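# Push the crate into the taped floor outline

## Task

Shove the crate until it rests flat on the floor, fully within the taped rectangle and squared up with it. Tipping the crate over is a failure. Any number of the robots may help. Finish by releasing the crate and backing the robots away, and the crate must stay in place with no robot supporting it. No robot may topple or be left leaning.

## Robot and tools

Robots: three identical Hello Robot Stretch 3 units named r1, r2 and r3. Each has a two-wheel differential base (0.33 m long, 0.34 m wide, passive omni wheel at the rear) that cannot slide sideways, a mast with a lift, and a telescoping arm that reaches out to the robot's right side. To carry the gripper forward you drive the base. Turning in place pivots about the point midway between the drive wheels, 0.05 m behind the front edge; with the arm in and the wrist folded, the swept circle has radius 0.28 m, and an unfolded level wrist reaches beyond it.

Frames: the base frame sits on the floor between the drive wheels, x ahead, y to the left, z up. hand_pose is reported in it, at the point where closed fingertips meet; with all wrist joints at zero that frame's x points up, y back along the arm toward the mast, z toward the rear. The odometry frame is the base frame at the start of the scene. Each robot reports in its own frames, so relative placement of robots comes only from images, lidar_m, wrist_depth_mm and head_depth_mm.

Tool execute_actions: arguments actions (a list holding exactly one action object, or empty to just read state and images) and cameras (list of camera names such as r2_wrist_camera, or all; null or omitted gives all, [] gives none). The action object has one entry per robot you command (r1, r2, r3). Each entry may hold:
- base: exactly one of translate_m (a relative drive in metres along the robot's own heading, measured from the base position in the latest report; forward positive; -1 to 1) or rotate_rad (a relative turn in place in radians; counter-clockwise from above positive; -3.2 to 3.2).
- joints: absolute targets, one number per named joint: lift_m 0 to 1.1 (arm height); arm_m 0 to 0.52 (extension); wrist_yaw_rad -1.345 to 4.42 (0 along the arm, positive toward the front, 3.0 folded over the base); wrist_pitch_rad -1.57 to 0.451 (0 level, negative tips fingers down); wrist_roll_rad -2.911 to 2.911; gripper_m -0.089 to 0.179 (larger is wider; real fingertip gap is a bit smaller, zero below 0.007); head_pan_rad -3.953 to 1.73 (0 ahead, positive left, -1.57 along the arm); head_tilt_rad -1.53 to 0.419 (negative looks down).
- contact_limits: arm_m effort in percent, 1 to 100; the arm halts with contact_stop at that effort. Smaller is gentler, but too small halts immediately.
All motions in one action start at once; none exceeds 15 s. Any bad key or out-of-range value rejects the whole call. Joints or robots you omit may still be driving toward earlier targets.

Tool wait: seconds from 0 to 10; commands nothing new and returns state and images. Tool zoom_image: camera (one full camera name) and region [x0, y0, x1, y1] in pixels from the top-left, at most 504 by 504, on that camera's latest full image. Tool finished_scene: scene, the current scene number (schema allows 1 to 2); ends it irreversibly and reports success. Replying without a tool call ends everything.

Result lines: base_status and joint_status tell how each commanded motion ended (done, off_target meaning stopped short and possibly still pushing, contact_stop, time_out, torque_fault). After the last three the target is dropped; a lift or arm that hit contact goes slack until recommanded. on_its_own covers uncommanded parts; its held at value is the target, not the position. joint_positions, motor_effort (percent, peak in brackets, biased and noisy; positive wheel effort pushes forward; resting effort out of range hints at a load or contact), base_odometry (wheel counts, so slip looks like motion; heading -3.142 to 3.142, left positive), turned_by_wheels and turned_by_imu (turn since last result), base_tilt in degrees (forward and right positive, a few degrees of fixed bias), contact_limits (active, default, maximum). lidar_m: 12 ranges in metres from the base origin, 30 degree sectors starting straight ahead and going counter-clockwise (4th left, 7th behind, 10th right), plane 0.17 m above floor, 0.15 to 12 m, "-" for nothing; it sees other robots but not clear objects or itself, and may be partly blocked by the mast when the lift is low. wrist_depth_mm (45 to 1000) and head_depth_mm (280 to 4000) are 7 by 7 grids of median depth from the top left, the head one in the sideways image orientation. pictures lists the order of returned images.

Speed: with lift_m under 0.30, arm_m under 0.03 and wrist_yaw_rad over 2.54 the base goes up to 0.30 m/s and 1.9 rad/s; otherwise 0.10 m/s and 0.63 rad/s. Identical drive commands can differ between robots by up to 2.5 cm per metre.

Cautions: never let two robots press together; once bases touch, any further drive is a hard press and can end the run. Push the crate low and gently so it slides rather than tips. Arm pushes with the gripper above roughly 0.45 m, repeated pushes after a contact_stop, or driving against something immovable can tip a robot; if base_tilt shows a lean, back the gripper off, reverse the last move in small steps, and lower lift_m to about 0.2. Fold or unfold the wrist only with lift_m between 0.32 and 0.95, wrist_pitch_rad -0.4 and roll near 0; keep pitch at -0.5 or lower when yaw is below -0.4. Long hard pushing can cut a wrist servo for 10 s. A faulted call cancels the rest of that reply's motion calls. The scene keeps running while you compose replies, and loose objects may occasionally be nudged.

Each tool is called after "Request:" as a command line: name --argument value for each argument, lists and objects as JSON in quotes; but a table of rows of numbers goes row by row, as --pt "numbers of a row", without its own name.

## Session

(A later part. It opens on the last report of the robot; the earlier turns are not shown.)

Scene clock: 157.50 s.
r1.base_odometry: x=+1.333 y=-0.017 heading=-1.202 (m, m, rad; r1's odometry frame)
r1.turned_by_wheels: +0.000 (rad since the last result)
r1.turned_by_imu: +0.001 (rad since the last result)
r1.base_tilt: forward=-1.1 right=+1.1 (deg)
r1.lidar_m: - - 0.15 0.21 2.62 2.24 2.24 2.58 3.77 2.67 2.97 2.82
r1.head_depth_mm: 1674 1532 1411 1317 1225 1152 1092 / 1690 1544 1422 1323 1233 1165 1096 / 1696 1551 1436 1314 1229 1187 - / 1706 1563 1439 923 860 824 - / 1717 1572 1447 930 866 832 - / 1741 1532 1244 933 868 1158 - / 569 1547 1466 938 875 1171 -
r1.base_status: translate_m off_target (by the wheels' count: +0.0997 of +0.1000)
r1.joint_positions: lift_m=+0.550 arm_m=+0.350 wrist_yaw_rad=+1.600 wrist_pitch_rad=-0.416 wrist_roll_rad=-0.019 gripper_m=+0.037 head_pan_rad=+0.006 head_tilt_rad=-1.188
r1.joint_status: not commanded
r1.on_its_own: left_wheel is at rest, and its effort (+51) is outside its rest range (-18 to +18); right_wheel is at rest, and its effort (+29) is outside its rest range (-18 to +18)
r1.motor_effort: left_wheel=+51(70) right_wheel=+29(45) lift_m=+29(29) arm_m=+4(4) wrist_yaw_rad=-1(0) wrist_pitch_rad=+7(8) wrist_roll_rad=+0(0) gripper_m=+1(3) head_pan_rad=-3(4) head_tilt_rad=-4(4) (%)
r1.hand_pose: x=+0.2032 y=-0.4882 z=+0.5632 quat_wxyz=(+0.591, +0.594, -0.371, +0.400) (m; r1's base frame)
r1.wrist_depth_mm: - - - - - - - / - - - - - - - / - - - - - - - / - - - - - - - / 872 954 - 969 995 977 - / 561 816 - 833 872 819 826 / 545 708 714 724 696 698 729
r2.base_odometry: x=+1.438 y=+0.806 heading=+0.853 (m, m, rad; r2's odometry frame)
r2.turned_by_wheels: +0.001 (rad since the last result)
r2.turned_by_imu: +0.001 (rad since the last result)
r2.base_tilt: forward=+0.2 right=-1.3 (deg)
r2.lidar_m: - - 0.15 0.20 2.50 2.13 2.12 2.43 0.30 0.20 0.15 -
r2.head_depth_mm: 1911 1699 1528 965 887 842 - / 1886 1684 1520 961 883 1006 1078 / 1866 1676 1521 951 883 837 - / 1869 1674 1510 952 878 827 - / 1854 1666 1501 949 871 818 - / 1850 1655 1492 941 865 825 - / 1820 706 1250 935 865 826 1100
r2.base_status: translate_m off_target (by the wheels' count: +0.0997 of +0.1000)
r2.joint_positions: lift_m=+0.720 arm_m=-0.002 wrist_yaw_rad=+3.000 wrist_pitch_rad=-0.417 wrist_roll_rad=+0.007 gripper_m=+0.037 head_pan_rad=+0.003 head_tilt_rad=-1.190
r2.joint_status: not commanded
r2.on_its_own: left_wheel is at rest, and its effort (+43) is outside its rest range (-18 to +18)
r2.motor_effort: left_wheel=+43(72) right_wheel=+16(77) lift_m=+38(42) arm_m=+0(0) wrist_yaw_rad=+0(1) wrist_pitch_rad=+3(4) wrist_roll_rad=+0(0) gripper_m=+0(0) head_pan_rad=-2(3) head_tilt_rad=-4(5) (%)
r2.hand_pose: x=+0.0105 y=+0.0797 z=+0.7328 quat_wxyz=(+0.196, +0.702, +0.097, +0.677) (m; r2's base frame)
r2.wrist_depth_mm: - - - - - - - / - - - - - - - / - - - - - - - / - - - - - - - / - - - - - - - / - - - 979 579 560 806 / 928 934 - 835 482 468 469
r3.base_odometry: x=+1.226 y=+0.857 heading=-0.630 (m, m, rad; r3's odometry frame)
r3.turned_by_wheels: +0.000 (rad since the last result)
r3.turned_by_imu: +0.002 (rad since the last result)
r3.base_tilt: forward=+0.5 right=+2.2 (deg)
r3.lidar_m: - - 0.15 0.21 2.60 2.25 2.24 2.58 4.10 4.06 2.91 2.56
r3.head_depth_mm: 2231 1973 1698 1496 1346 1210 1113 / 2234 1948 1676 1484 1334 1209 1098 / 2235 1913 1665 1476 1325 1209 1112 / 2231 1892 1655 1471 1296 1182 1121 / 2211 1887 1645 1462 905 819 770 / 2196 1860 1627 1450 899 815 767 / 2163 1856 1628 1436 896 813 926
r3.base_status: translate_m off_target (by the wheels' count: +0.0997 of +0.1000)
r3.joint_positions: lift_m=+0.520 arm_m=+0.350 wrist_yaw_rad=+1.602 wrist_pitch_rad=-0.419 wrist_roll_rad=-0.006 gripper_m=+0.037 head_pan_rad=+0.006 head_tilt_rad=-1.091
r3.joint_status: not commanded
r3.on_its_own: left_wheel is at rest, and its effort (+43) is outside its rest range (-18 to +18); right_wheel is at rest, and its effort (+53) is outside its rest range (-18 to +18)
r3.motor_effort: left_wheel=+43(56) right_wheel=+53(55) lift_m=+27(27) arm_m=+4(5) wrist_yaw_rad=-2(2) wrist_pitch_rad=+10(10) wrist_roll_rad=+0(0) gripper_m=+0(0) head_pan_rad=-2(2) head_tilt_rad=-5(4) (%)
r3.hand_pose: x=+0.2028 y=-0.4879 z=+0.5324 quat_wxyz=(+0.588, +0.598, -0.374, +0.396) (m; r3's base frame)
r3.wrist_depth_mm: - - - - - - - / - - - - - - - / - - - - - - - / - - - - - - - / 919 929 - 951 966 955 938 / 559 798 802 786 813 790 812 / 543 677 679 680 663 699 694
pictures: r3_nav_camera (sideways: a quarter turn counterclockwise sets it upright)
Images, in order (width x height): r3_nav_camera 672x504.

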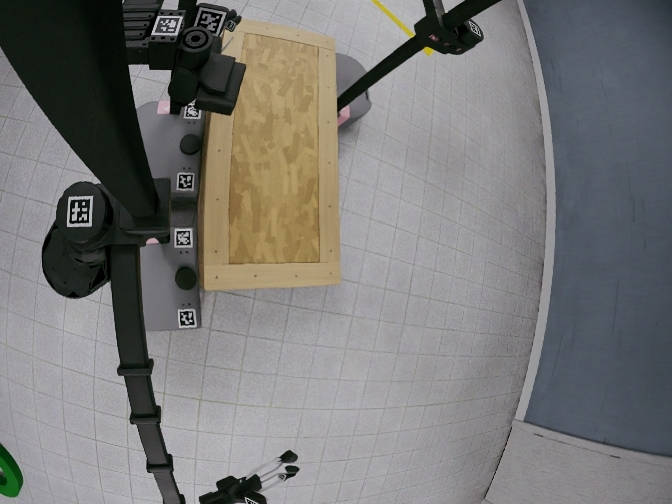

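Request:
execute_actions --actions '[{"r3":{"base":{"translate_m":-0.3},"joints":{"arm_m":0,"wrist_yaw_rad":3.0}},"r2":{"base":{"translate_m":-0.4},"joints":{"lift_m":0.6}},"r1":{"base":{"translate_m":-0.3},"joints":{"arm_m":0,"wrist_yaw_rad":3.0}}}]' --cameras '[]'

Request:
execute_actions --actions '[{"r3":{"joints":{"lift_m":0.28,"head_pan_rad":-3.14}},"r2":{"base":{"translate_m":-0.35},"joints":{"head_tilt_rad":-0.8}},"r1":{"joints":{"lift_m":0.28,"head_pan_rad":-3.14}}}]' --cameras '[]'

Request:
execute_actions --actions '[{"r3":{"base":{"rotate_rad":-3.0}},"r2":{"joints":{"lift_m":0.28}},"r1":{"base":{"rotate_rad":-3.03}}}]' --cameras '["r1_nav_camera","r2_nav_camera","r3_nav_camera"]'

Scene clock: 174.93 s.
r1.base_odometry: x=+1.225 y=+0.262 heading=-1.202 (m, m, rad; r1's odometry frame)
r1.turned_by_wheels: +0.000 (rad since the last result)
r1.turned_by_imu: -0.001 (rad since the last result)
r1.base_tilt: forward=-1.1 right=+1.1 (deg)
r1.lidar_m: 0.35 0.37 0.50 4.00 2.27 1.95 1.95 2.25 3.68 2.73 2.75 2.83
r1.head_depth_mm: 1672 1531 1417 1316 1231 - - / 1680 1541 1422 1325 1235 1177 1090 / 1688 1553 1411 1321 1240 1190 - / 1707 1560 993 953 1240 1194 - / 1484 1519 998 956 1251 1186 - / 1720 1482 1011 963 1257 1176 - / 1738 1551 1014 969 1261 1183 -
r1.base_status: done
r1.joint_positions: lift_m=+0.550 arm_m=+0.000 wrist_yaw_rad=+2.998 wrist_pitch_rad=-0.416 wrist_roll_rad=-0.019 gripper_m=+0.037 head_pan_rad=+0.006 head_tilt_rad=-1.188
r1.joint_status: all done
r1.motor_effort: left_wheel=+0(46) right_wheel=+0(28) lift_m=+29(29) arm_m=-2(1) wrist_yaw_rad=+2(2) wrist_pitch_rad=+7(7) wrist_roll_rad=+0(0) gripper_m=+1(1) head_pan_rad=-3(3) head_tilt_rad=-4(4) (%)
r1.hand_pose: x=+0.0109 y=+0.0772 z=+0.5632 quat_wxyz=(+0.195, +0.694, +0.098, +0.686) (m; r1's base frame)
r1.wrist_depth_mm: - - - - - - - / - - - - - - - / - - - - 856 682 681 / - - - - 894 568 519 / 955 963 - - 893 544 416 / 820 819 - 837 782 554 388 / 714 722 709 704 700 545 398
r2.base_odometry: x=+1.175 y=+0.504 heading=+0.853 (m, m, rad; r2's odometry frame)
r2.turned_by_wheels: +0.000 (rad since the last result)
r2.turned_by_imu: +0.001 (rad since the last result)
r2.base_tilt: forward=+0.2 right=-1.3 (deg)
r2.lidar_m: 0.45 0.46 4.27 3.01 2.04 1.75 1.74 1.99 3.36 0.30 0.43 0.46
r2.head_depth_mm: 1912 1692 1057 1100 1283 1054 - / 1883 1689 1052 1088 1279 1121 1088 / 1857 1680 1048 1075 1275 1194 - / 1873 1663 1043 1062 1275 1200 - / 1852 1668 1035 1052 1260 1196 - / 1786 1460 1024 1035 1259 1179 - / 1808 1446 1026 1026 1249 1164 1109
r2.base_status: done
r2.joint_positions: lift_m=+0.600 arm_m=-0.002 wrist_yaw_rad=+3.000 wrist_pitch_rad=-0.417 wrist_roll_rad=+0.007 gripper_m=+0.037 head_pan_rad=+0.003 head_tilt_rad=-1.190
r2.joint_status: all done
r2.motor_effort: left_wheel=+0(38) right_wheel=+0(17) lift_m=+33(38) arm_m=+0(0) wrist_yaw_rad=+0(1) wrist_pitch_rad=+3(3) wrist_roll_rad=+0(0) gripper_m=+0(0) head_pan_rad=-2(2) head_tilt_rad=-5(5) (%)
r2.hand_pose: x=+0.0105 y=+0.0797 z=+0.6130 quat_wxyz=(+0.196, +0.702, +0.097, +0.677) (m; r2's base frame)
r2.wrist_depth_mm: - - - - - - - / - - - - - - - / - - - - - - - / - - - - - - 596 / - - - - - 962 499 / 951 957 - 888 903 698 471 / 800 783 - 775 773 670 486
r3.base_odometry: x=+0.984 y=+1.034 heading=-0.630 (m, m, rad; r3's odometry frame)
r3.turned_by_wheels: +0.000 (rad since the last result)
r3.turned_by_imu: +0.002 (rad since the last result)
r3.base_tilt: forward=+0.5 right=+2.2 (deg)
r3.lidar_m: 0.35 0.36 0.50 0.43 0.45 1.95 1.96 2.25 3.87 4.01 3.26 2.80
r3.head_depth_mm: 2333 1940 1694 1494 1342 1222 1123 / 2291 1941 1686 1485 1339 1207 1127 / 2259 1925 1662 1475 1331 1205 1106 / 2238 1896 1654 1448 1296 1196 1121 / 2221 1877 1648 1008 946 1180 1114 / 2177 1858 1623 1003 943 1180 1109 / 2145 1838 1627 995 934 1181 1079
r3.base_status: done
r3.joint_positions: lift_m=+0.520 arm_m=+0.000 wrist_yaw_rad=+2.997 wrist_pitch_rad=-0.419 wrist_roll_rad=-0.006 gripper_m=+0.037 head_pan_rad=+0.006 head_tilt_rad=-1.091
r3.joint_status: all done
r3.motor_effort: left_wheel=+0(43) right_wheel=+0(51) lift_m=+27(27) arm_m=-3(3) wrist_yaw_rad=+4(4) wrist_pitch_rad=+10(10) wrist_roll_rad=+0(0) gripper_m=+0(1) head_pan_rad=-2(2) head_tilt_rad=-5(4) (%)
r3.hand_pose: x=+0.0111 y=+0.0767 z=+0.5324 quat_wxyz=(+0.197, +0.698, +0.097, +0.681) (m; r3's base frame)
r3.wrist_depth_mm: - - - - - - - / - - - - - - - / - - - - 878 633 661 / - - - - 879 532 493 / 943 938 757 937 820 512 398 / 772 593 - 795 758 530 367 / 680 521 546 681 657 524 377
pictures: none
No camera images: the call's "cameras" was empty. Leave "cameras" out to get every camera's image.

Scene clock: 179.70 s.
r1.base_odometry: x=+1.225 y=+0.262 heading=-1.202 (m, m, rad; r1's odometry frame)
r1.turned_by_wheels: +0.000 (rad since the last result)
r1.turned_by_imu: +0.001 (rad since the last result)
r1.base_tilt: forward=-1.1 right=+1.1 (deg)
r1.lidar_m: 0.35 0.36 0.50 3.98 2.27 1.95 1.95 2.25 3.70 2.73 2.75 2.83
r1.head_depth_mm: 1663 1533 1412 1321 1248 1144 1084 / 1679 1548 1425 1324 - 1139 1092 / 1692 1553 1433 1333 - 1137 1092 / 1707 1564 1442 1337 - 1146 1094 / 1719 1572 1446 1341 1265 - 1106 / 1726 1566 1451 1352 1261 1177 1108 / 1731 1591 1470 1352 1265 1183 1112
r1.base_status: not commanded
r1.joint_positions: lift_m=+0.280 arm_m=+0.000 wrist_yaw_rad=+2.998 wrist_pitch_rad=-0.416 wrist_roll_rad=-0.019 gripper_m=+0.037 head_pan_rad=-3.133 head_tilt_rad=-1.188
r1.joint_status: all done
r1.motor_effort: left_wheel=+1(1) right_wheel=+0(1) lift_m=+26(27) arm_m=-1(1) wrist_yaw_rad=+2(1) wrist_pitch_rad=+7(8) wrist_roll_rad=+0(0) gripper_m=+0(1) head_pan_rad=-4(46) head_tilt_rad=-4(4) (%)
r1.hand_pose: x=+0.0109 y=+0.0772 z=+0.2933 quat_wxyz=(+0.195, +0.694, +0.098, +0.686) (m; r1's base frame)
r1.wrist_depth_mm: - - - - 844 512 365 / - - - - 828 519 373 / 934 - 940 940 856 527 376 / 734 725 717 718 728 525 381 / 589 603 615 605 594 534 378 / 500 505 - 519 522 483 385 / 442 - - - 430 433 396
r2.base_odometry: x=+0.945 y=+0.241 heading=+0.853 (m, m, rad; r2's odometry frame)
r2.turned_by_wheels: +0.000 (rad since the last result)
r2.turned_by_imu: +0.001 (rad since the last result)
r2.base_tilt: forward=+0.2 right=-1.3 (deg)
r2.lidar_m: 0.79 0.82 3.08 2.94 1.65 1.41 1.41 1.61 2.71 4.31 0.60 0.47
r2.head_depth_mm: 2811 3032 2328 1848 1504 752 964 / 2872 3107 2313 1273 1366 1294 1034 / 2925 3117 2322 1268 1347 1296 1135 / 2962 3119 2311 1270 1341 1297 1125 / 3005 3079 2292 1258 1325 1290 1124 / 3014 1779 1903 1254 1307 1285 1122 / 3196 3000 2041 1252 1300 1281 1118
r2.base_status: done
r2.joint_positions: lift_m=+0.600 arm_m=-0.002 wrist_yaw_rad=+3.000 wrist_pitch_rad=-0.417 wrist_roll_rad=+0.007 gripper_m=+0.037 head_pan_rad=+0.003 head_tilt_rad=-0.804
r2.joint_status: all done
r2.motor_effort: left_wheel=+0(4) right_wheel=+0(3) lift_m=+34(34) arm_m=+0(0) wrist_yaw_rad=+0(0) wrist_pitch_rad=+3(3) wrist_roll_rad=+0(0) gripper_m=+1(0) head_pan_rad=-2(2) head_tilt_rad=+2(27) (%)
r2.hand_pose: x=+0.0105 y=+0.0797 z=+0.6130 quat_wxyz=(+0.196, +0.702, +0.097, +0.677) (m; r2's base frame)
r2.wrist_depth_mm: - - - - - - - / - - - - - - - / - - - - - - - / - - - - - - - / - - - - - - - / 972 928 - 901 905 896 809 / 814 781 - 779 763 761 736
r3.base_odometry: x=+0.984 y=+1.034 heading=-0.630 (m, m, rad; r3's odometry frame)
r3.turned_by_wheels: +0.000 (rad since the last result)
r3.turned_by_imu: +0.001 (rad since the last result)
r3.base_tilt: forward=+0.5 right=+2.3 (deg)
r3.lidar_m: 0.35 0.36 0.50 3.46 0.60 0.60 1.95 2.25 3.87 4.01 3.26 2.80
r3.head_depth_mm: 1817 1953 1665 1293 1204 1255 1105 / 1847 1937 1685 1464 1205 1230 1090 / 1888 1912 1658 1485 1322 - 1078 / 1960 1909 1649 1470 1342 - - / 1982 1885 1643 1457 1311 - - / 2046 1878 1631 1452 1309 1206 - / 2063 1852 1619 1434 1292 1178 1089
r3.base_status: not commanded
r3.joint_positions: lift_m=+0.280 arm_m=+0.000 wrist_yaw_rad=+2.997 wrist_pitch_rad=-0.419 wrist_roll_rad=-0.006 gripper_m=+0.037 head_pan_rad=-3.133 head_tilt_rad=-1.091
r3.joint_status: all done
r3.motor_effort: left_wheel=+0(0) right_wheel=+1(1) lift_m=+23(27) arm_m=-3(3) wrist_yaw_rad=+3(4) wrist_pitch_rad=+10(10) wrist_roll_rad=+0(0) gripper_m=+1(0) head_pan_rad=-2(29) head_tilt_rad=-5(5) (%)
r3.hand_pose: x=+0.0111 y=+0.0767 z=+0.2926 quat_wxyz=(+0.197, +0.698, +0.097, +0.681) (m; r3's base frame)
r3.wrist_depth_mm: - - - - - 498 353 / - - - - 861 499 362 / 635 - - - 844 512 366 / 543 738 748 740 741 507 360 / 550 599 629 596 606 520 369 / 487 500 - 523 529 497 372 / 440 - - - 424 436 374
pictures: none
No camera images: the call's "cameras" was empty. Leave "cameras" out to get every camera's image.

Scene clock: 183.43 s.
r1.base_odometry: x=+1.225 y=+0.263 heading=+2.051 (m, m, rad; r1's odometry frame)
r1.turned_by_wheels: -3.030 (rad since the last result)
r1.turned_by_imu: -3.053 (rad since the last result)
r1.base_tilt: forward=-1.1 right=+1.2 (deg)
r1.lidar_m: 1.96 2.44 3.70 2.73 3.09 2.83 0.35 0.38 0.58 3.31 2.13 1.94
r1.head_depth_mm: 1679 1538 1413 1315 1242 1148 1085 / 1688 1551 1420 1323 - 1137 1083 / 1689 1547 1003 994 - 1138 1094 / 1615 1567 994 964 - 1140 1096 / 1657 1567 1003 1019 1271 - 1105 / 1721 1537 1010 1081 1254 1178 1107 / 1681 1398 1012 1143 1263 1179 1110
r1.base_status: done
r1.joint_positions: lift_m=+0.280 arm_m=+0.000 wrist_yaw_rad=+2.998 wrist_pitch_rad=-0.416 wrist_roll_rad=-0.019 gripper_m=+0.037 head_pan_rad=-3.134 head_tilt_rad=-1.188
r1.joint_status: not commanded
r1.motor_effort: left_wheel=+3(14) right_wheel=-2(7) lift_m=+26(26) arm_m=-1(2) wrist_yaw_rad=+1(2) wrist_pitch_rad=+7(7) wrist_roll_rad=+0(0) gripper_m=+1(1) head_pan_rad=-3(4) head_tilt_rad=-4(3) (%)
r1.hand_pose: x=+0.0109 y=+0.0772 z=+0.2933 quat_wxyz=(+0.195, +0.694, +0.098, +0.686) (m; r1's base frame)
r1.wrist_depth_mm: - - - - - - - / - - - - - - - / 940 - 939 928 919 963 933 / 716 723 733 720 737 735 740 / 586 594 606 582 599 601 603 / 490 499 - 515 514 497 503 / 441 - - - 427 431 432
r2.base_odometry: x=+0.945 y=+0.241 heading=+0.853 (m, m, rad; r2's odometry frame)
r2.turned_by_wheels: +0.000 (rad since the last result)
r2.turned_by_imu: +0.001 (rad since the last result)
r2.base_tilt: forward=+0.2 right=-1.3 (deg)
r2.lidar_m: 0.79 0.83 3.07 2.95 1.65 1.41 1.40 1.61 2.71 4.30 0.60 0.60
r2.head_depth_mm: 2837 3008 2342 1863 1007 926 1115 / 2868 3063 2327 1278 1265 1112 1117 / 2893 3128 2319 1277 1345 1298 1133 / 2998 3093 2308 1266 1332 1295 1130 / 3069 3047 2293 1251 1312 1297 1129 / 3057 3044 1835 1250 1305 1288 1127 / 3142 3037 1500 1246 1302 1285 1126
r2.base_status: not commanded
r2.joint_positions: lift_m=+0.280 arm_m=-0.002 wrist_yaw_rad=+3.000 wrist_pitch_rad=-0.417 wrist_roll_rad=+0.007 gripper_m=+0.037 head_pan_rad=+0.003 head_tilt_rad=-0.804
r2.joint_status: all done
r2.motor_effort: left_wheel=+0(0) right_wheel=+0(0) lift_m=+34(34) arm_m=+0(1) wrist_yaw_rad=-1(1) wrist_pitch_rad=+3(3) wrist_roll_rad=+0(0) gripper_m=+0(0) head_pan_rad=-3(2) head_tilt_rad=+2(2) (%)
r2.hand_pose: x=+0.0105 y=+0.0797 z=+0.2930 quat_wxyz=(+0.196, +0.702, +0.097, +0.677) (m; r2's base frame)
r2.wrist_depth_mm: - - - - - - - / - - - - - - - / - - - - - - 977 / 849 843 817 779 758 747 721 / 651 628 655 623 628 607 578 / 526 528 - 524 515 490 477 / 451 - - - 423 424 412
r3.base_odometry: x=+0.984 y=+1.034 heading=+2.653 (m, m, rad; r3's odometry frame)
r3.turned_by_wheels: -3.000 (rad since the last result)
r3.turned_by_imu: -3.003 (rad since the last result)
r3.base_tilt: forward=+0.5 right=+2.3 (deg)
r3.lidar_m: 1.97 2.51 4.00 4.05 2.99 2.80 0.35 0.38 0.60 3.14 0.60 1.95
r3.head_depth_mm: 2306 1954 1694 1497 1343 1253 1103 / 2293 1932 1685 1488 1335 1223 1093 / 2269 1908 1677 1484 1325 - 1079 / 2223 1913 1658 1026 955 - - / 2199 1893 1650 1007 999 - - / 2198 1863 1626 999 1058 1210 - / 2161 1836 1117 990 1119 1181 1086
r3.base_status: done
r3.joint_positions: lift_m=+0.280 arm_m=+0.000 wrist_yaw_rad=+2.997 wrist_pitch_rad=-0.419 wrist_roll_rad=-0.006 gripper_m=+0.037 head_pan_rad=-3.134 head_tilt_rad=-1.091
r3.joint_status: not commanded
r3.motor_effort: left_wheel=+2(11) right_wheel=-2(6) lift_m=+23(23) arm_m=-3(4) wrist_yaw_rad=+3(4) wrist_pitch_rad=+10(10) wrist_roll_rad=+0(0) gripper_m=+1(0) head_pan_rad=-2(2) head_tilt_rad=-5(4) (%)
r3.hand_pose: x=+0.0111 y=+0.0767 z=+0.2926 quat_wxyz=(+0.197, +0.698, +0.098, +0.681) (m; r3's base frame)
r3.wrist_depth_mm: - - - - - - - / - - - - - - - / - - - - - - 919 / 738 739 751 736 761 779 777 / 592 594 641 612 623 615 635 / 495 503 - 532 525 516 509 / 441 - - - 426 438 451
pictures: r1_nav_camera (sideways: a quarter turn counterclockwise sets it upright), r2_nav_camera (sideways: a quarter turn counterclockwise sets it upright), r3_nav_camera (sideways: a quarter turn counterclockwise sets it upright)
Images, in order (width x height): r1_nav_camera 672x504, r2_nav_camera 672x504, r3_nav_camera 672x504.

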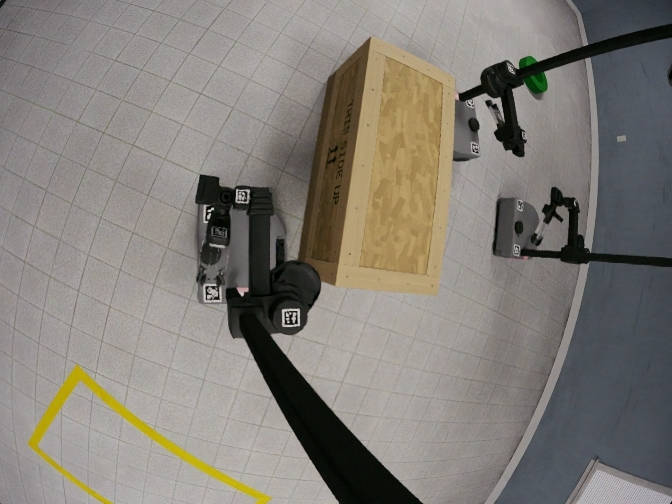

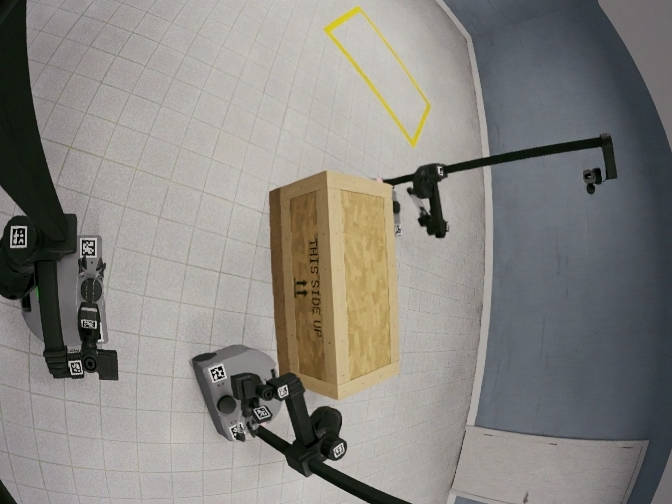

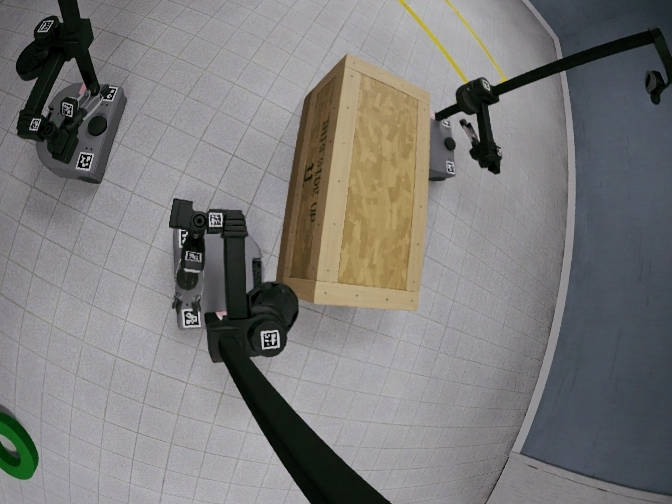

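Request:
execute_actions --actions '[{"r3":{"base":{"translate_m":-0.055},"joints":{"lift_m":0.33}},"r1":{"base":{"translate_m":-0.055},"joints":{"lift_m":0.33}}}]' --cameras '[]'

Request:
execute_actions --actions '[{"r3":{"base":{"translate_m":-0.15}},"r1":{"base":{"translate_m":-0.15}}}]' --cameras '["r1_nav_camera","r2_nav_camera","r3_nav_camera"]'

Scene clock: 187.63 s.
r1.base_odometry: x=+1.251 y=+0.214 heading=+2.051 (m, m, rad; r1's odometry frame)
r1.turned_by_wheels: +0.000 (rad since the last result)
r1.turned_by_imu: +0.000 (rad since the last result)
r1.base_tilt: forward=-1.1 right=+1.2 (deg)
r1.lidar_m: 2.01 2.50 3.72 2.73 3.04 0.30 0.29 0.32 0.49 3.39 2.18 2.00
r1.head_depth_mm: 1678 1534 1415 1317 1248 1139 1088 / 1681 1547 1421 1318 - 1137 1087 / 1690 1548 992 935 - 1139 1094 / 1556 1560 997 939 - 1143 1100 / 1628 1567 1000 951 1266 1146 1100 / 1723 1579 1005 960 1256 1183 1107 / 1720 1389 1009 971 1265 1178 1116
r1.base_status: done
r1.joint_positions: lift_m=+0.330 arm_m=+0.000 wrist_yaw_rad=+2.999 wrist_pitch_rad=-0.416 wrist_roll_rad=-0.019 gripper_m=+0.037 head_pan_rad=-3.134 head_tilt_rad=-1.188
r1.joint_status: all done
r1.motor_effort: left_wheel=+2(10) right_wheel=-1(7) lift_m=+31(33) arm_m=-2(2) wrist_yaw_rad=+1(1) wrist_pitch_rad=+7(7) wrist_roll_rad=+0(0) gripper_m=+0(1) head_pan_rad=-4(4) head_tilt_rad=-4(4) (%)
r1.hand_pose: x=+0.0108 y=+0.0772 z=+0.3431 quat_wxyz=(+0.194, +0.694, +0.098, +0.686) (m; r1's base frame)
r1.wrist_depth_mm: - - - - - - - / - - - - - - - / - - - - - - - / 818 817 819 822 810 818 812 / 653 671 693 665 670 657 659 / 546 548 - 563 580 568 555 / 488 502 - - 482 487 482
r2.base_odometry: x=+0.945 y=+0.241 heading=+0.853 (m, m, rad; r2's odometry frame)
r2.turned_by_wheels: +0.000 (rad since the last result)
r2.turned_by_imu: +0.001 (rad since the last result)
r2.base_tilt: forward=+0.3 right=-1.3 (deg)
r2.lidar_m: 0.79 0.82 3.08 2.94 1.65 1.41 1.41 1.61 2.72 4.32 3.95 0.63
r2.head_depth_mm: 2818 3010 2324 1847 922 1141 1134 / 2888 3082 2306 1276 1222 1140 1140 / 2922 3137 2285 1271 1342 1265 1134 / 2987 3107 2275 1263 1326 1295 1128 / 3021 3058 2282 1259 1321 1294 1129 / 3072 3056 1605 1249 1305 1283 1125 / 3162 3029 1448 1251 1299 1281 1124
r2.base_status: not commanded
r2.joint_positions: lift_m=+0.280 arm_m=-0.002 wrist_yaw_rad=+3.000 wrist_pitch_rad=-0.417 wrist_roll_rad=+0.007 gripper_m=+0.037 head_pan_rad=+0.003 head_tilt_rad=-0.804
r2.joint_status: not commanded
r2.motor_effort: left_wheel=+0(0) right_wheel=+0(0) lift_m=+34(34) arm_m=+0(1) wrist_yaw_rad=+0(0) wrist_pitch_rad=+3(4) wrist_roll_rad=+0(0) gripper_m=+0(0) head_pan_rad=-2(2) head_tilt_rad=+3(2) (%)
r2.hand_pose: x=+0.0105 y=+0.0797 z=+0.2930 quat_wxyz=(+0.196, +0.702, +0.097, +0.677) (m; r2's base frame)
r2.wrist_depth_mm: - - - - - - - / - - - - - - - / - - - - - - 955 / 862 822 815 768 772 753 717 / 643 639 671 615 624 593 575 / 537 525 - 529 518 487 483 / 455 - - - 428 420 416
r3.base_odometry: x=+1.033 y=+1.008 heading=+2.653 (m, m, rad; r3's odometry frame)
r3.turned_by_wheels: +0.000 (rad since the last result)
r3.turned_by_imu: +0.001 (rad since the last result)
r3.base_tilt: forward=+0.5 right=+2.2 (deg)
r3.lidar_m: 2.03 2.58 4.03 4.08 2.95 2.74 0.29 0.33 0.51 3.23 0.63 2.00
r3.head_depth_mm: 2308 1953 1687 1494 1346 1252 1102 / 2281 1925 1679 1497 1330 1240 1094 / 2254 1922 1672 1474 1338 - 1077 / 2242 1905 1657 1011 933 - - / 2219 1886 1641 1007 931 - - / 2179 1869 1638 1001 935 1207 - / 2171 1855 1510 995 936 1178 1086
r3.base_status: done
r3.joint_positions: lift_m=+0.330 arm_m=+0.000 wrist_yaw_rad=+2.997 wrist_pitch_rad=-0.419 wrist_roll_rad=-0.006 gripper_m=+0.037 head_pan_rad=-3.134 head_tilt_rad=-1.091
r3.joint_status: all done
r3.motor_effort: left_wheel=+2(9) right_wheel=-1(7) lift_m=+30(29) arm_m=-3(3) wrist_yaw_rad=+3(4) wrist_pitch_rad=+10(10) wrist_roll_rad=+0(0) gripper_m=+1(0) head_pan_rad=-2(2) head_tilt_rad=-5(5) (%)
r3.hand_pose: x=+0.0110 y=+0.0767 z=+0.3423 quat_wxyz=(+0.197, +0.698, +0.098, +0.682) (m; r3's base frame)
r3.wrist_depth_mm: - - - - - - - / - - - - - - - / - - - - - - - / 821 847 799 836 862 862 876 / 656 656 705 671 686 680 693 / 552 558 - 563 590 564 584 / 478 506 - 515 472 482 483
pictures: none
No camera images: the call's "cameras" was empty. Leave "cameras" out to get every camera's image.

Scene clock: 191.00 s.
r1.base_odometry: x=+1.320 y=+0.081 heading=+2.051 (m, m, rad; r1's odometry frame)
r1.turned_by_wheels: -0.001 (rad since the last result)
r1.turned_by_imu: -0.090 (rad since the last result)
r1.base_tilt: forward=-1.1 right=+1.1 (deg)
r1.lidar_m: 2.12 2.49 3.75 2.70 3.06 0.31 0.28 0.28 0.34 0.63 2.41 2.11
r1.head_depth_mm: 1668 1538 1419 1313 1247 1141 1086 / 1680 1549 1428 1320 - 1137 1086 / 1692 1553 1417 938 - 1134 1092 / 1682 1561 997 931 - 1137 1096 / 1500 1576 1001 926 1112 1144 1103 / 1558 1587 1009 932 1206 1184 1104 / 1743 1588 1013 935 1142 1183 1112
r1.base_status: translate_m off_target (by the wheels' count: -0.1496 of -0.1500)
r1.joint_positions: lift_m=+0.330 arm_m=+0.000 wrist_yaw_rad=+3.000 wrist_pitch_rad=-0.416 wrist_roll_rad=-0.019 gripper_m=+0.037 head_pan_rad=-3.135 head_tilt_rad=-1.189
r1.joint_status: not commanded
r1.on_its_own: left_wheel is at rest, and its effort (-76) is outside its rest range (-18 to +18); right_wheel is at rest, and its effort (-31) is outside its rest range (-18 to +18)
r1.motor_effort: left_wheel=-76(100) right_wheel=-31(51) lift_m=+30(31) arm_m=+0(2) wrist_yaw_rad=+0(1) wrist_pitch_rad=+7(7) wrist_roll_rad=+0(0) gripper_m=+0(0) head_pan_rad=-3(3) head_tilt_rad=-4(4) (%)
r1.hand_pose: x=+0.0104 y=+0.0773 z=+0.3431 quat_wxyz=(+0.194, +0.694, +0.099, +0.687) (m; r1's base frame)
r1.wrist_depth_mm: - - - - - - - / - - - - - - - / - - - - - - - / 808 803 820 794 820 800 832 / 654 643 680 660 687 686 667 / 560 556 - 551 591 568 561 / 480 496 - - 478 485 483
r2.base_odometry: x=+0.945 y=+0.241 heading=+0.853 (m, m, rad; r2's odometry frame)
r2.turned_by_wheels: +0.000 (rad since the last result)
r2.turned_by_imu: +0.001 (rad since the last result)
r2.base_tilt: forward=+0.2 right=-1.3 (deg)
r2.lidar_m: 0.74 0.74 3.07 2.94 1.65 1.41 1.41 1.61 2.72 4.32 3.91 0.69
r2.head_depth_mm: 2801 3014 2314 1239 1244 1228 1140 / 2860 3058 2306 1281 1240 1218 1131 / 2888 3095 2321 1266 1356 1282 1138 / 2966 3114 2291 1266 1308 1293 1128 / 3019 3077 2282 1261 1224 1290 1130 / 3095 3081 2045 1245 1160 1282 1126 / 3141 3028 2018 1284 1149 1284 1119
r2.base_status: not commanded
r2.joint_positions: lift_m=+0.280 arm_m=-0.002 wrist_yaw_rad=+3.000 wrist_pitch_rad=-0.417 wrist_roll_rad=+0.007 gripper_m=+0.037 head_pan_rad=+0.003 head_tilt_rad=-0.804
r2.joint_status: not commanded
r2.motor_effort: left_wheel=+0(0) right_wheel=+0(0) lift_m=+34(34) arm_m=+1(0) wrist_yaw_rad=+0(0) wrist_pitch_rad=+4(3) wrist_roll_rad=+0(0) gripper_m=+1(0) head_pan_rad=-2(2) head_tilt_rad=+1(2) (%)
r2.hand_pose: x=+0.0105 y=+0.0797 z=+0.2930 quat_wxyz=(+0.196, +0.702, +0.097, +0.677) (m; r2's base frame)
r2.wrist_depth_mm: - - - - - - - / - - - - - - - / - - - - - - - / 851 835 812 816 765 738 721 / 663 640 661 625 625 591 574 / 540 526 - 530 520 492 484 / 453 - - - 424 415 409
r3.base_odometry: x=+1.165 y=+0.938 heading=+2.653 (m, m, rad; r3's odometry frame)
r3.turned_by_wheels: -0.001 (rad since the last result)
r3.turned_by_imu: -0.122 (rad since the last result)
r3.base_tilt: forward=+0.5 right=+2.2 (deg)
r3.lidar_m: 2.09 2.46 4.05 4.06 3.03 2.67 0.28 0.28 0.33 0.63 0.86 0.70
r3.head_depth_mm: 2296 1967 1706 1502 1349 1251 1104 / 2265 1939 1676 1487 1346 1236 1093 / 2243 1941 1674 1485 1335 - 1078 / 2234 1907 1644 1459 950 - - / 2240 1888 1652 1005 917 - - / 2163 1874 1623 1004 900 1049 - / 2180 1840 1618 996 890 1088 1084
r3.base_status: translate_m off_target (by the wheels' count: -0.1495 of -0.1500)
r3.joint_positions: lift_m=+0.330 arm_m=+0.000 wrist_yaw_rad=+2.999 wrist_pitch_rad=-0.419 wrist_roll_rad=-0.006 gripper_m=+0.037 head_pan_rad=-3.134 head_tilt_rad=-1.091
r3.joint_status: not commanded
r3.on_its_own: left_wheel is at rest, and its effort (-84) is outside its rest range (-18 to +18); right_wheel is at rest, and its effort (-53) is outside its rest range (-18 to +18)
r3.motor_effort: left_wheel=-84(100) right_wheel=-53(77) lift_m=+29(30) arm_m=-3(4) wrist_yaw_rad=+2(3) wrist_pitch_rad=+10(10) wrist_roll_rad=+0(0) gripper_m=+1(0) head_pan_rad=-1(3) head_tilt_rad=-4(5) (%)
r3.hand_pose: x=+0.0107 y=+0.0768 z=+0.3423 quat_wxyz=(+0.196, +0.698, +0.098, +0.682) (m; r3's base frame)
r3.wrist_depth_mm: - - - - - - - / - - - - - - - / - - - - - - - / 818 831 824 853 848 847 862 / 665 654 711 698 690 681 673 / 556 555 - 567 583 574 573 / 485 497 - 511 469 477 494
pictures: r1_nav_camera (sideways: a quarter turn counterclockwise sets it upright), r2_nav_camera (sideways: a quarter turn counterclockwise sets it upright), r3_nav_camera (sideways: a quarter turn counterclockwise sets it upright)
Images, in order (width x height): r1_nav_camera 672x504, r2_nav_camera 672x504, r3_nav_camera 672x504.

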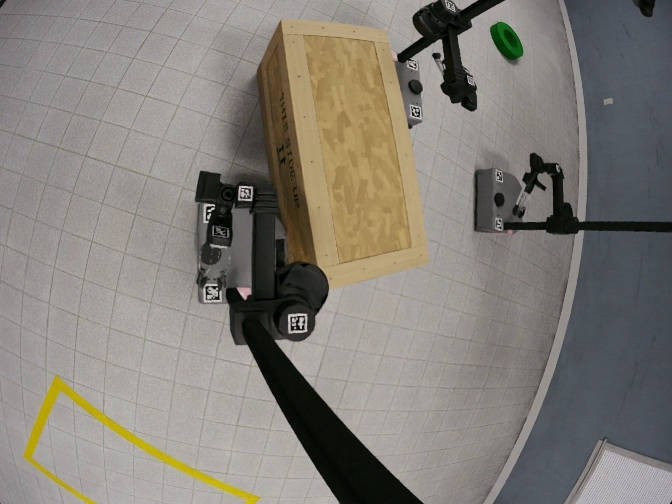

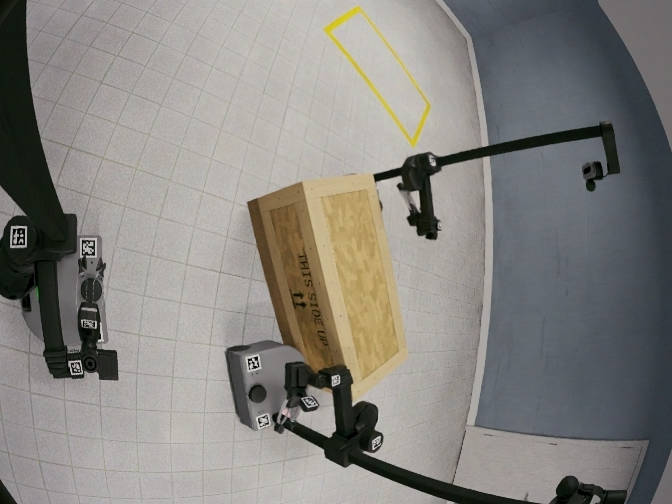

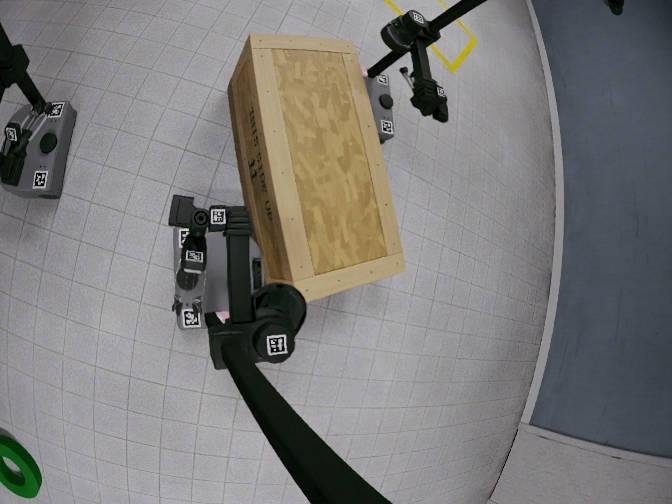

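Request:
execute_actions --actions '[{"r3":{"base":{"translate_m":0.04}},"r1":{"base":{"translate_m":0.04}}}]' --cameras '[]'

Request:
execute_actions --actions '[{"r3":{"base":{"rotate_rad":0.33}},"r1":{"base":{"rotate_rad":0.28}}}]' --cameras '[]'

Request:
execute_actions --actions '[{"r3":{"base":{"translate_m":-0.16}},"r1":{"base":{"translate_m":-0.16}}}]' --cameras '["r1_nav_camera","r2_nav_camera","r3_nav_camera"]'

Scene clock: 195.33 s.
r1.base_odometry: x=+1.301 y=+0.116 heading=+2.051 (m, m, rad; r1's odometry frame)
r1.turned_by_wheels: +0.000 (rad since the last result)
r1.turned_by_imu: +0.001 (rad since the last result)
r1.base_tilt: forward=-1.0 right=+1.2 (deg)
r1.lidar_m: 2.08 2.44 3.72 2.71 3.11 0.35 0.32 0.32 0.38 0.72 2.37 2.07
r1.head_depth_mm: 1672 1530 1416 1314 1245 1147 1082 / 1679 1537 1422 1324 - 1140 1086 / 1688 1555 1416 946 - 1139 1091 / 1685 1551 996 944 - 1140 1100 / 1510 1572 1000 939 1246 1147 1102 / 1572 1573 1006 942 1231 1181 1103 / 1733 1582 1009 936 1226 1179 1114
r1.base_status: done
r1.joint_positions: lift_m=+0.330 arm_m=+0.000 wrist_yaw_rad=+3.000 wrist_pitch_rad=-0.416 wrist_roll_rad=-0.019 gripper_m=+0.037 head_pan_rad=-3.135 head_tilt_rad=-1.189
r1.joint_status: not commanded
r1.motor_effort: left_wheel=+0(71) right_wheel=+0(31) lift_m=+30(30) arm_m=-1(0) wrist_yaw_rad=+1(1) wrist_pitch_rad=+7(7) wrist_roll_rad=+0(0) gripper_m=+0(1) head_pan_rad=-3(3) head_tilt_rad=-3(4) (%)
r1.hand_pose: x=+0.0104 y=+0.0773 z=+0.3431 quat_wxyz=(+0.194, +0.694, +0.099, +0.687) (m; r1's base frame)
r1.wrist_depth_mm: - - - - - - - / - - - - - - - / - - - - - - - / 801 799 809 837 835 809 812 / 666 671 688 666 658 671 668 / 561 566 - 567 575 558 560 / 484 503 - - 474 483 486
r2.base_odometry: x=+0.945 y=+0.241 heading=+0.853 (m, m, rad; r2's odometry frame)
r2.turned_by_wheels: +0.000 (rad since the last result)
r2.turned_by_imu: +0.001 (rad since the last result)
r2.base_tilt: forward=+0.2 right=-1.3 (deg)
r2.lidar_m: 0.74 0.74 3.08 2.95 1.65 1.41 1.41 1.60 2.72 4.33 3.90 0.67
r2.head_depth_mm: 2826 3019 2338 1315 1246 1203 1134 / 2855 3070 2328 1277 931 1185 1139 / 2943 3111 2330 1273 1370 1274 1133 / 2928 3067 2307 1263 1306 1287 1124 / 3058 3067 2286 1259 1234 1293 1124 / 3101 3076 2060 1256 1161 1290 1121 / 3126 3046 1534 1285 1147 1281 1123
r2.base_status: not commanded
r2.joint_positions: lift_m=+0.280 arm_m=-0.002 wrist_yaw_rad=+3.000 wrist_pitch_rad=-0.417 wrist_roll_rad=+0.007 gripper_m=+0.037 head_pan_rad=+0.003 head_tilt_rad=-0.804
r2.joint_status: not commanded
r2.motor_effort: left_wheel=+0(0) right_wheel=+0(0) lift_m=+34(34) arm_m=+0(0) wrist_yaw_rad=+0(1) wrist_pitch_rad=+3(4) wrist_roll_rad=+0(0) gripper_m=+0(0) head_pan_rad=-2(1) head_tilt_rad=+2(2) (%)
r2.hand_pose: x=+0.0105 y=+0.0797 z=+0.2930 quat_wxyz=(+0.196, +0.702, +0.097, +0.677) (m; r2's base frame)
r2.wrist_depth_mm: - - - - - - - / - - - - - - - / - - - - - - 992 / 849 834 806 806 755 756 745 / 664 652 671 626 632 598 590 / 528 526 - 527 521 497 481 / 448 - - - 431 421 413
r3.base_odometry: x=+1.129 y=+0.957 heading=+2.653 (m, m, rad; r3's odometry frame)
r3.turned_by_wheels: +0.000 (rad since the last result)
r3.turned_by_imu: +0.001 (rad since the last result)
r3.base_tilt: forward=+0.5 right=+2.2 (deg)
r3.lidar_m: 2.05 2.41 4.01 4.05 3.05 2.71 0.31 0.32 0.38 0.72 0.82 0.67
r3.head_depth_mm: 2292 1943 1693 1496 1345 1248 1107 / 2266 1938 1693 1482 1344 1235 1091 / 2257 1910 1665 1484 1342 - 1082 / 2233 1894 1651 1439 959 - - / 2206 1872 1645 1006 931 - - / 2184 1878 1633 1000 917 1182 - / 2161 1846 1620 997 906 1138 1088
r3.base_status: done
r3.joint_positions: lift_m=+0.330 arm_m=+0.000 wrist_yaw_rad=+2.999 wrist_pitch_rad=-0.419 wrist_roll_rad=-0.006 gripper_m=+0.037 head_pan_rad=-3.134 head_tilt_rad=-1.091
r3.joint_status: not commanded
r3.motor_effort: left_wheel=+0(79) right_wheel=+1(51) lift_m=+30(30) arm_m=-3(4) wrist_yaw_rad=+2(2) wrist_pitch_rad=+10(10) wrist_roll_rad=+0(0) gripper_m=+0(0) head_pan_rad=-2(1) head_tilt_rad=-4(5) (%)
r3.hand_pose: x=+0.0107 y=+0.0768 z=+0.3423 quat_wxyz=(+0.196, +0.698, +0.098, +0.682) (m; r3's base frame)
r3.wrist_depth_mm: - - - - - - - / - - - - - - - / - - - - - - - / 827 850 827 840 849 845 874 / 655 664 705 679 701 697 701 / 562 556 - 578 584 572 577 / 473 495 - 522 472 498 498
pictures: none
No camera images: the call's "cameras" was empty. Leave "cameras" out to get every camera's image.

Scene clock: 196.80 s.
r1.base_odometry: x=+1.301 y=+0.116 heading=+2.331 (m, m, rad; r1's odometry frame)
r1.turned_by_wheels: +0.280 (rad since the last result)
r1.turned_by_imu: +0.283 (rad since the last result)
r1.base_tilt: forward=-1.0 right=+1.1 (deg)
r1.lidar_m: 2.18 3.12 3.74 2.71 2.77 0.32 0.32 0.34 0.49 2.80 2.13 2.07
r1.head_depth_mm: 1669 1533 1407 1316 1246 1143 1083 / 1535 1534 994 943 - 1136 1089 / 1515 1552 992 926 - 1139 1098 / 1656 1563 995 944 - 1140 1098 / 1714 1568 1002 957 1273 1147 1103 / 1667 1390 1005 966 1261 1181 1110 / 1204 1387 1012 969 1260 1181 1107
r1.base_status: done
r1.joint_positions: lift_m=+0.330 arm_m=+0.000 wrist_yaw_rad=+3.000 wrist_pitch_rad=-0.416 wrist_roll_rad=-0.019 gripper_m=+0.037 head_pan_rad=-3.135 head_tilt_rad=-1.189
r1.joint_status: not commanded
r1.motor_effort: left_wheel=-2(8) right_wheel=+3(6) lift_m=+30(30) arm_m=-1(1) wrist_yaw_rad=+1(0) wrist_pitch_rad=+7(7) wrist_roll_rad=+0(0) gripper_m=+1(0) head_pan_rad=-4(3) head_tilt_rad=-3(3) (%)
r1.hand_pose: x=+0.0104 y=+0.0773 z=+0.3431 quat_wxyz=(+0.194, +0.694, +0.099, +0.687) (m; r1's base frame)
r1.wrist_depth_mm: - - - - - - - / - - - - - - - / - - - - - - - / 801 824 825 790 845 838 817 / 665 690 699 665 661 674 673 / 556 549 - 554 572 563 564 / 482 493 - - 476 486 480
r2.base_odometry: x=+0.945 y=+0.241 heading=+0.853 (m, m, rad; r2's odometry frame)
r2.turned_by_wheels: +0.000 (rad since the last result)
r2.turned_by_imu: +0.000 (rad since the last result)
r2.base_tilt: forward=+0.2 right=-1.3 (deg)
r2.lidar_m: 0.74 0.74 3.08 2.93 1.65 1.41 1.41 1.61 2.72 4.31 3.90 0.66
r2.head_depth_mm: 2822 2999 2329 1271 943 1210 1144 / 2874 3050 2322 1272 934 1160 1139 / 2910 3118 2319 1266 1346 1272 1130 / 3015 3126 2297 1264 1307 1291 1127 / 3006 3050 2285 1256 1231 1294 1127 / 3117 3055 2051 1257 1163 1282 1120 / 3189 3032 1381 1286 1148 1279 1121
r2.base_status: not commanded
r2.joint_positions: lift_m=+0.280 arm_m=-0.002 wrist_yaw_rad=+3.000 wrist_pitch_rad=-0.417 wrist_roll_rad=+0.007 gripper_m=+0.037 head_pan_rad=+0.003 head_tilt_rad=-0.804
r2.joint_status: not commanded
r2.motor_effort: left_wheel=+0(0) right_wheel=+0(0) lift_m=+35(34) arm_m=+0(0) wrist_yaw_rad=-1(0) wrist_pitch_rad=+4(3) wrist_roll_rad=+0(0) gripper_m=+0(0) head_pan_rad=-2(2) head_tilt_rad=+2(2) (%)
r2.hand_pose: x=+0.0105 y=+0.0797 z=+0.2930 quat_wxyz=(+0.196, +0.702, +0.097, +0.677) (m; r2's base frame)
r2.wrist_depth_mm: - - - - - - - / - - - - - - - / - - - - - - 981 / 855 833 800 779 770 750 736 / 655 649 656 614 619 591 571 / 539 524 - 522 520 498 481 / 456 - - - 428 424 409
r3.base_odometry: x=+1.129 y=+0.957 heading=+2.983 (m, m, rad; r3's odometry frame)
r3.turned_by_wheels: +0.330 (rad since the last result)
r3.turned_by_imu: +0.331 (rad since the last result)
r3.base_tilt: forward=+0.5 right=+2.2 (deg)
r3.lidar_m: 2.19 3.24 4.01 3.54 2.75 0.32 0.31 0.34 0.52 2.67 0.67 2.04
r3.head_depth_mm: 2303 1954 1705 1509 1336 1252 1104 / 2257 1929 1688 1482 1332 1232 1088 / 2254 1912 1669 1040 944 - 1077 / 2227 1894 1657 1012 923 - - / 2212 1880 1636 1006 945 - - / 2202 1821 1470 1002 944 1210 - / 2185 1263 1414 995 954 1184 1089
r3.base_status: done
r3.joint_positions: lift_m=+0.330 arm_m=+0.000 wrist_yaw_rad=+2.999 wrist_pitch_rad=-0.419 wrist_roll_rad=-0.006 gripper_m=+0.037 head_pan_rad=-3.134 head_tilt_rad=-1.091
r3.joint_status: not commanded
r3.motor_effort: left_wheel=-3(8) right_wheel=+3(6) lift_m=+29(29) arm_m=-4(3) wrist_yaw_rad=+1(2) wrist_pitch_rad=+10(10) wrist_roll_rad=+0(0) gripper_m=+1(0) head_pan_rad=-2(1) head_tilt_rad=-5(5) (%)
r3.hand_pose: x=+0.0107 y=+0.0768 z=+0.3423 quat_wxyz=(+0.196, +0.698, +0.098, +0.682) (m; r3's base frame)
r3.wrist_depth_mm: - - - - - - - / - - - - - - - / - - - - - - - / 830 815 825 861 856 857 860 / 662 671 698 673 687 698 705 / 553 552 - 579 583 561 579 / 478 497 - 517 473 496 493
pictures: none
No camera images: the call's "cameras" was empty. Leave "cameras" out to get every camera's image.

Scene clock: 199.37 s.
r1.base_odometry: x=+1.411 y=+0.001 heading=+2.330 (m, m, rad; r1's odometry frame)
r1.turned_by_wheels: -0.001 (rad since the last result)
r1.turned_by_imu: +0.028 (rad since the last result)
r1.base_tilt: forward=-1.0 right=+1.1 (deg)
r1.lidar_m: 2.24 3.26 3.75 2.71 2.72 0.28 0.28 0.30 0.45 2.79 2.15 2.11
r1.head_depth_mm: 1673 1532 1414 1316 1243 1142 1081 / 1494 1543 995 923 - 1138 1089 / 1524 1542 991 928 - 1132 1093 / 1693 1569 994 934 - 1143 1095 / 1718 1565 1001 936 1260 1146 1099 / 1141 1376 1008 954 1249 1186 1107 / 1207 1376 1013 959 1260 1185 1113
r1.base_status: translate_m off_target (by the wheels' count: -0.1595 of -0.1600)
r1.joint_positions: lift_m=+0.330 arm_m=+0.000 wrist_yaw_rad=+3.001 wrist_pitch_rad=-0.416 wrist_roll_rad=-0.019 gripper_m=+0.037 head_pan_rad=-3.135 head_tilt_rad=-1.189
r1.joint_status: not commanded
r1.on_its_own: left_wheel is at rest, and its effort (-97) is outside its rest range (-18 to +18); right_wheel is at rest, and its effort (-49) is outside its rest range (-18 to +18)
r1.motor_effort: left_wheel=-97(100) right_wheel=-49(53) lift_m=+30(30) arm_m=-2(1) wrist_yaw_rad=+1(0) wrist_pitch_rad=+7(7) wrist_roll_rad=+0(0) gripper_m=+1(1) head_pan_rad=-2(3) head_tilt_rad=-3(4) (%)
r1.hand_pose: x=+0.0103 y=+0.0773 z=+0.3431 quat_wxyz=(+0.194, +0.694, +0.099, +0.687) (m; r1's base frame)
r1.wrist_depth_mm: - - - - - - - / - - - - - - - / - - - - - - - / 828 824 821 818 825 827 831 / 659 668 694 672 679 675 669 / 554 565 - 560 577 565 568 / 486 497 - - 478 485 482
r2.base_odometry: x=+0.945 y=+0.241 heading=+0.853 (m, m, rad; r2's odometry frame)
r2.turned_by_wheels: +0.000 (rad since the last result)
r2.turned_by_imu: +0.001 (rad since the last result)
r2.base_tilt: forward=+0.2 right=-1.3 (deg)
r2.lidar_m: 0.74 0.74 3.06 2.94 1.65 1.41 1.41 1.61 2.72 4.30 3.88 0.69
r2.head_depth_mm: 2844 3031 2337 1034 1243 1230 1141 / 2870 3096 2332 1270 918 1185 1142 / 2917 3141 2316 1267 1316 1269 1134 / 2995 3121 2323 1259 1310 1286 1133 / 3035 3056 2303 1254 1227 1287 1123 / 3141 3053 2048 1247 1159 1285 1119 / 3116 3017 1447 1275 1144 1274 1122
r2.base_status: not commanded
r2.joint_positions: lift_m=+0.280 arm_m=-0.002 wrist_yaw_rad=+3.000 wrist_pitch_rad=-0.417 wrist_roll_rad=+0.007 gripper_m=+0.037 head_pan_rad=+0.003 head_tilt_rad=-0.804
r2.joint_status: not commanded
r2.motor_effort: left_wheel=+0(0) right_wheel=+0(0) lift_m=+34(34) arm_m=+0(0) wrist_yaw_rad=+1(0) wrist_pitch_rad=+3(3) wrist_roll_rad=+0(0) gripper_m=+0(0) head_pan_rad=-2(2) head_tilt_rad=+3(2) (%)
r2.hand_pose: x=+0.0105 y=+0.0797 z=+0.2930 quat_wxyz=(+0.196, +0.702, +0.097, +0.677) (m; r2's base frame)
r2.wrist_depth_mm: - - - - - - - / - - - - - - - / - - - - - - 977 / 851 820 798 782 759 753 756 / 669 644 661 628 618 587 576 / 528 524 - 525 522 488 481 / 446 - - - 429 421 413
r3.base_odometry: x=+1.287 y=+0.932 heading=+2.982 (m, m, rad; r3's odometry frame)
r3.turned_by_wheels: +0.000 (rad since the last result)
r3.turned_by_imu: -0.004 (rad since the last result)
r3.base_tilt: forward=+0.5 right=+2.2 (deg)
r3.lidar_m: 2.22 3.26 4.06 3.49 2.73 0.28 0.28 0.30 0.46 2.72 0.69 2.08
r3.head_depth_mm: 2291 1953 1689 1498 1338 1247 1106 / 2283 1931 1676 1483 1340 1239 1097 / 2241 1924 1666 1033 940 - 1076 / 2241 1923 1653 1014 922 - - / 2190 1873 1649 1010 921 - - / 2186 1862 1629 997 927 1194 - / 2159 1174 1421 997 918 1181 1087
r3.base_status: translate_m off_target (by the wheels' count: -0.1595 of -0.1600)
r3.joint_positions: lift_m=+0.330 arm_m=+0.000 wrist_yaw_rad=+3.000 wrist_pitch_rad=-0.419 wrist_roll_rad=-0.006 gripper_m=+0.037 head_pan_rad=-3.135 head_tilt_rad=-1.091
r3.joint_status: not commanded
r3.on_its_own: left_wheel is at rest, and its effort (-88) is outside its rest range (-18 to +18); right_wheel is at rest, and its effort (-66) is outside its rest range (-18 to +18)
r3.motor_effort: left_wheel=-88(100) right_wheel=-66(72) lift_m=+28(29) arm_m=-3(3) wrist_yaw_rad=-1(2) wrist_pitch_rad=+10(10) wrist_roll_rad=+0(0) gripper_m=+1(0) head_pan_rad=-1(2) head_tilt_rad=-4(5) (%)
r3.hand_pose: x=+0.0103 y=+0.0769 z=+0.3424 quat_wxyz=(+0.195, +0.698, +0.099, +0.682) (m; r3's base frame)
r3.wrist_depth_mm: - - - - - - - / - - - - - - - / - - - - - - - / 815 816 850 847 833 862 861 / 662 687 698 691 674 676 682 / 565 559 - 575 603 559 568 / 476 498 - 518 471 487 489
pictures: r1_nav_camera (sideways: a quarter turn counterclockwise sets it upright), r2_nav_camera (sideways: a quarter turn counterclockwise sets it upright), r3_nav_camera (sideways: a quarter turn counterclockwise sets it upright)
Images, in order (width x height): r1_nav_camera 672x504, r2_nav_camera 672x504, r3_nav_camera 672x504.

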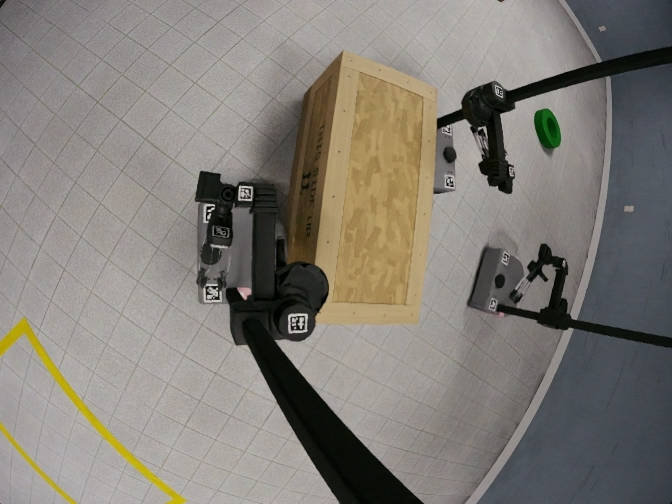

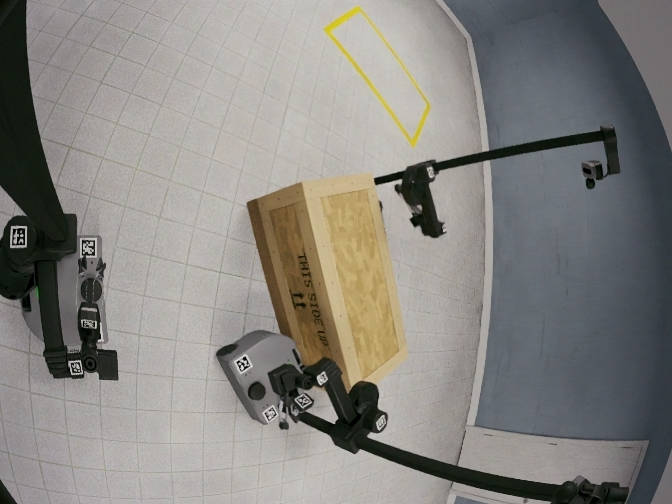

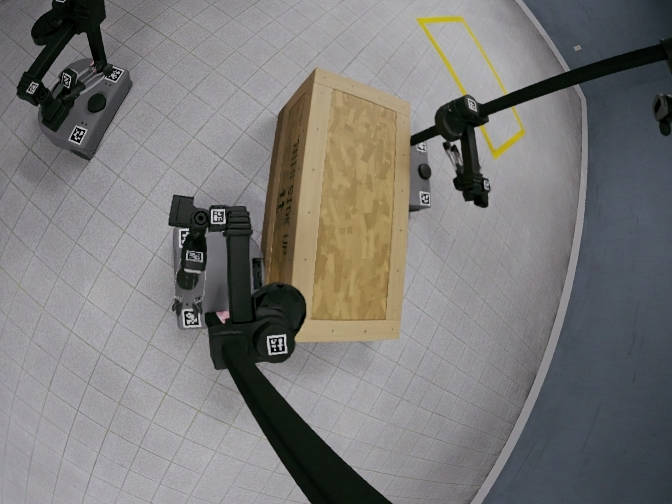

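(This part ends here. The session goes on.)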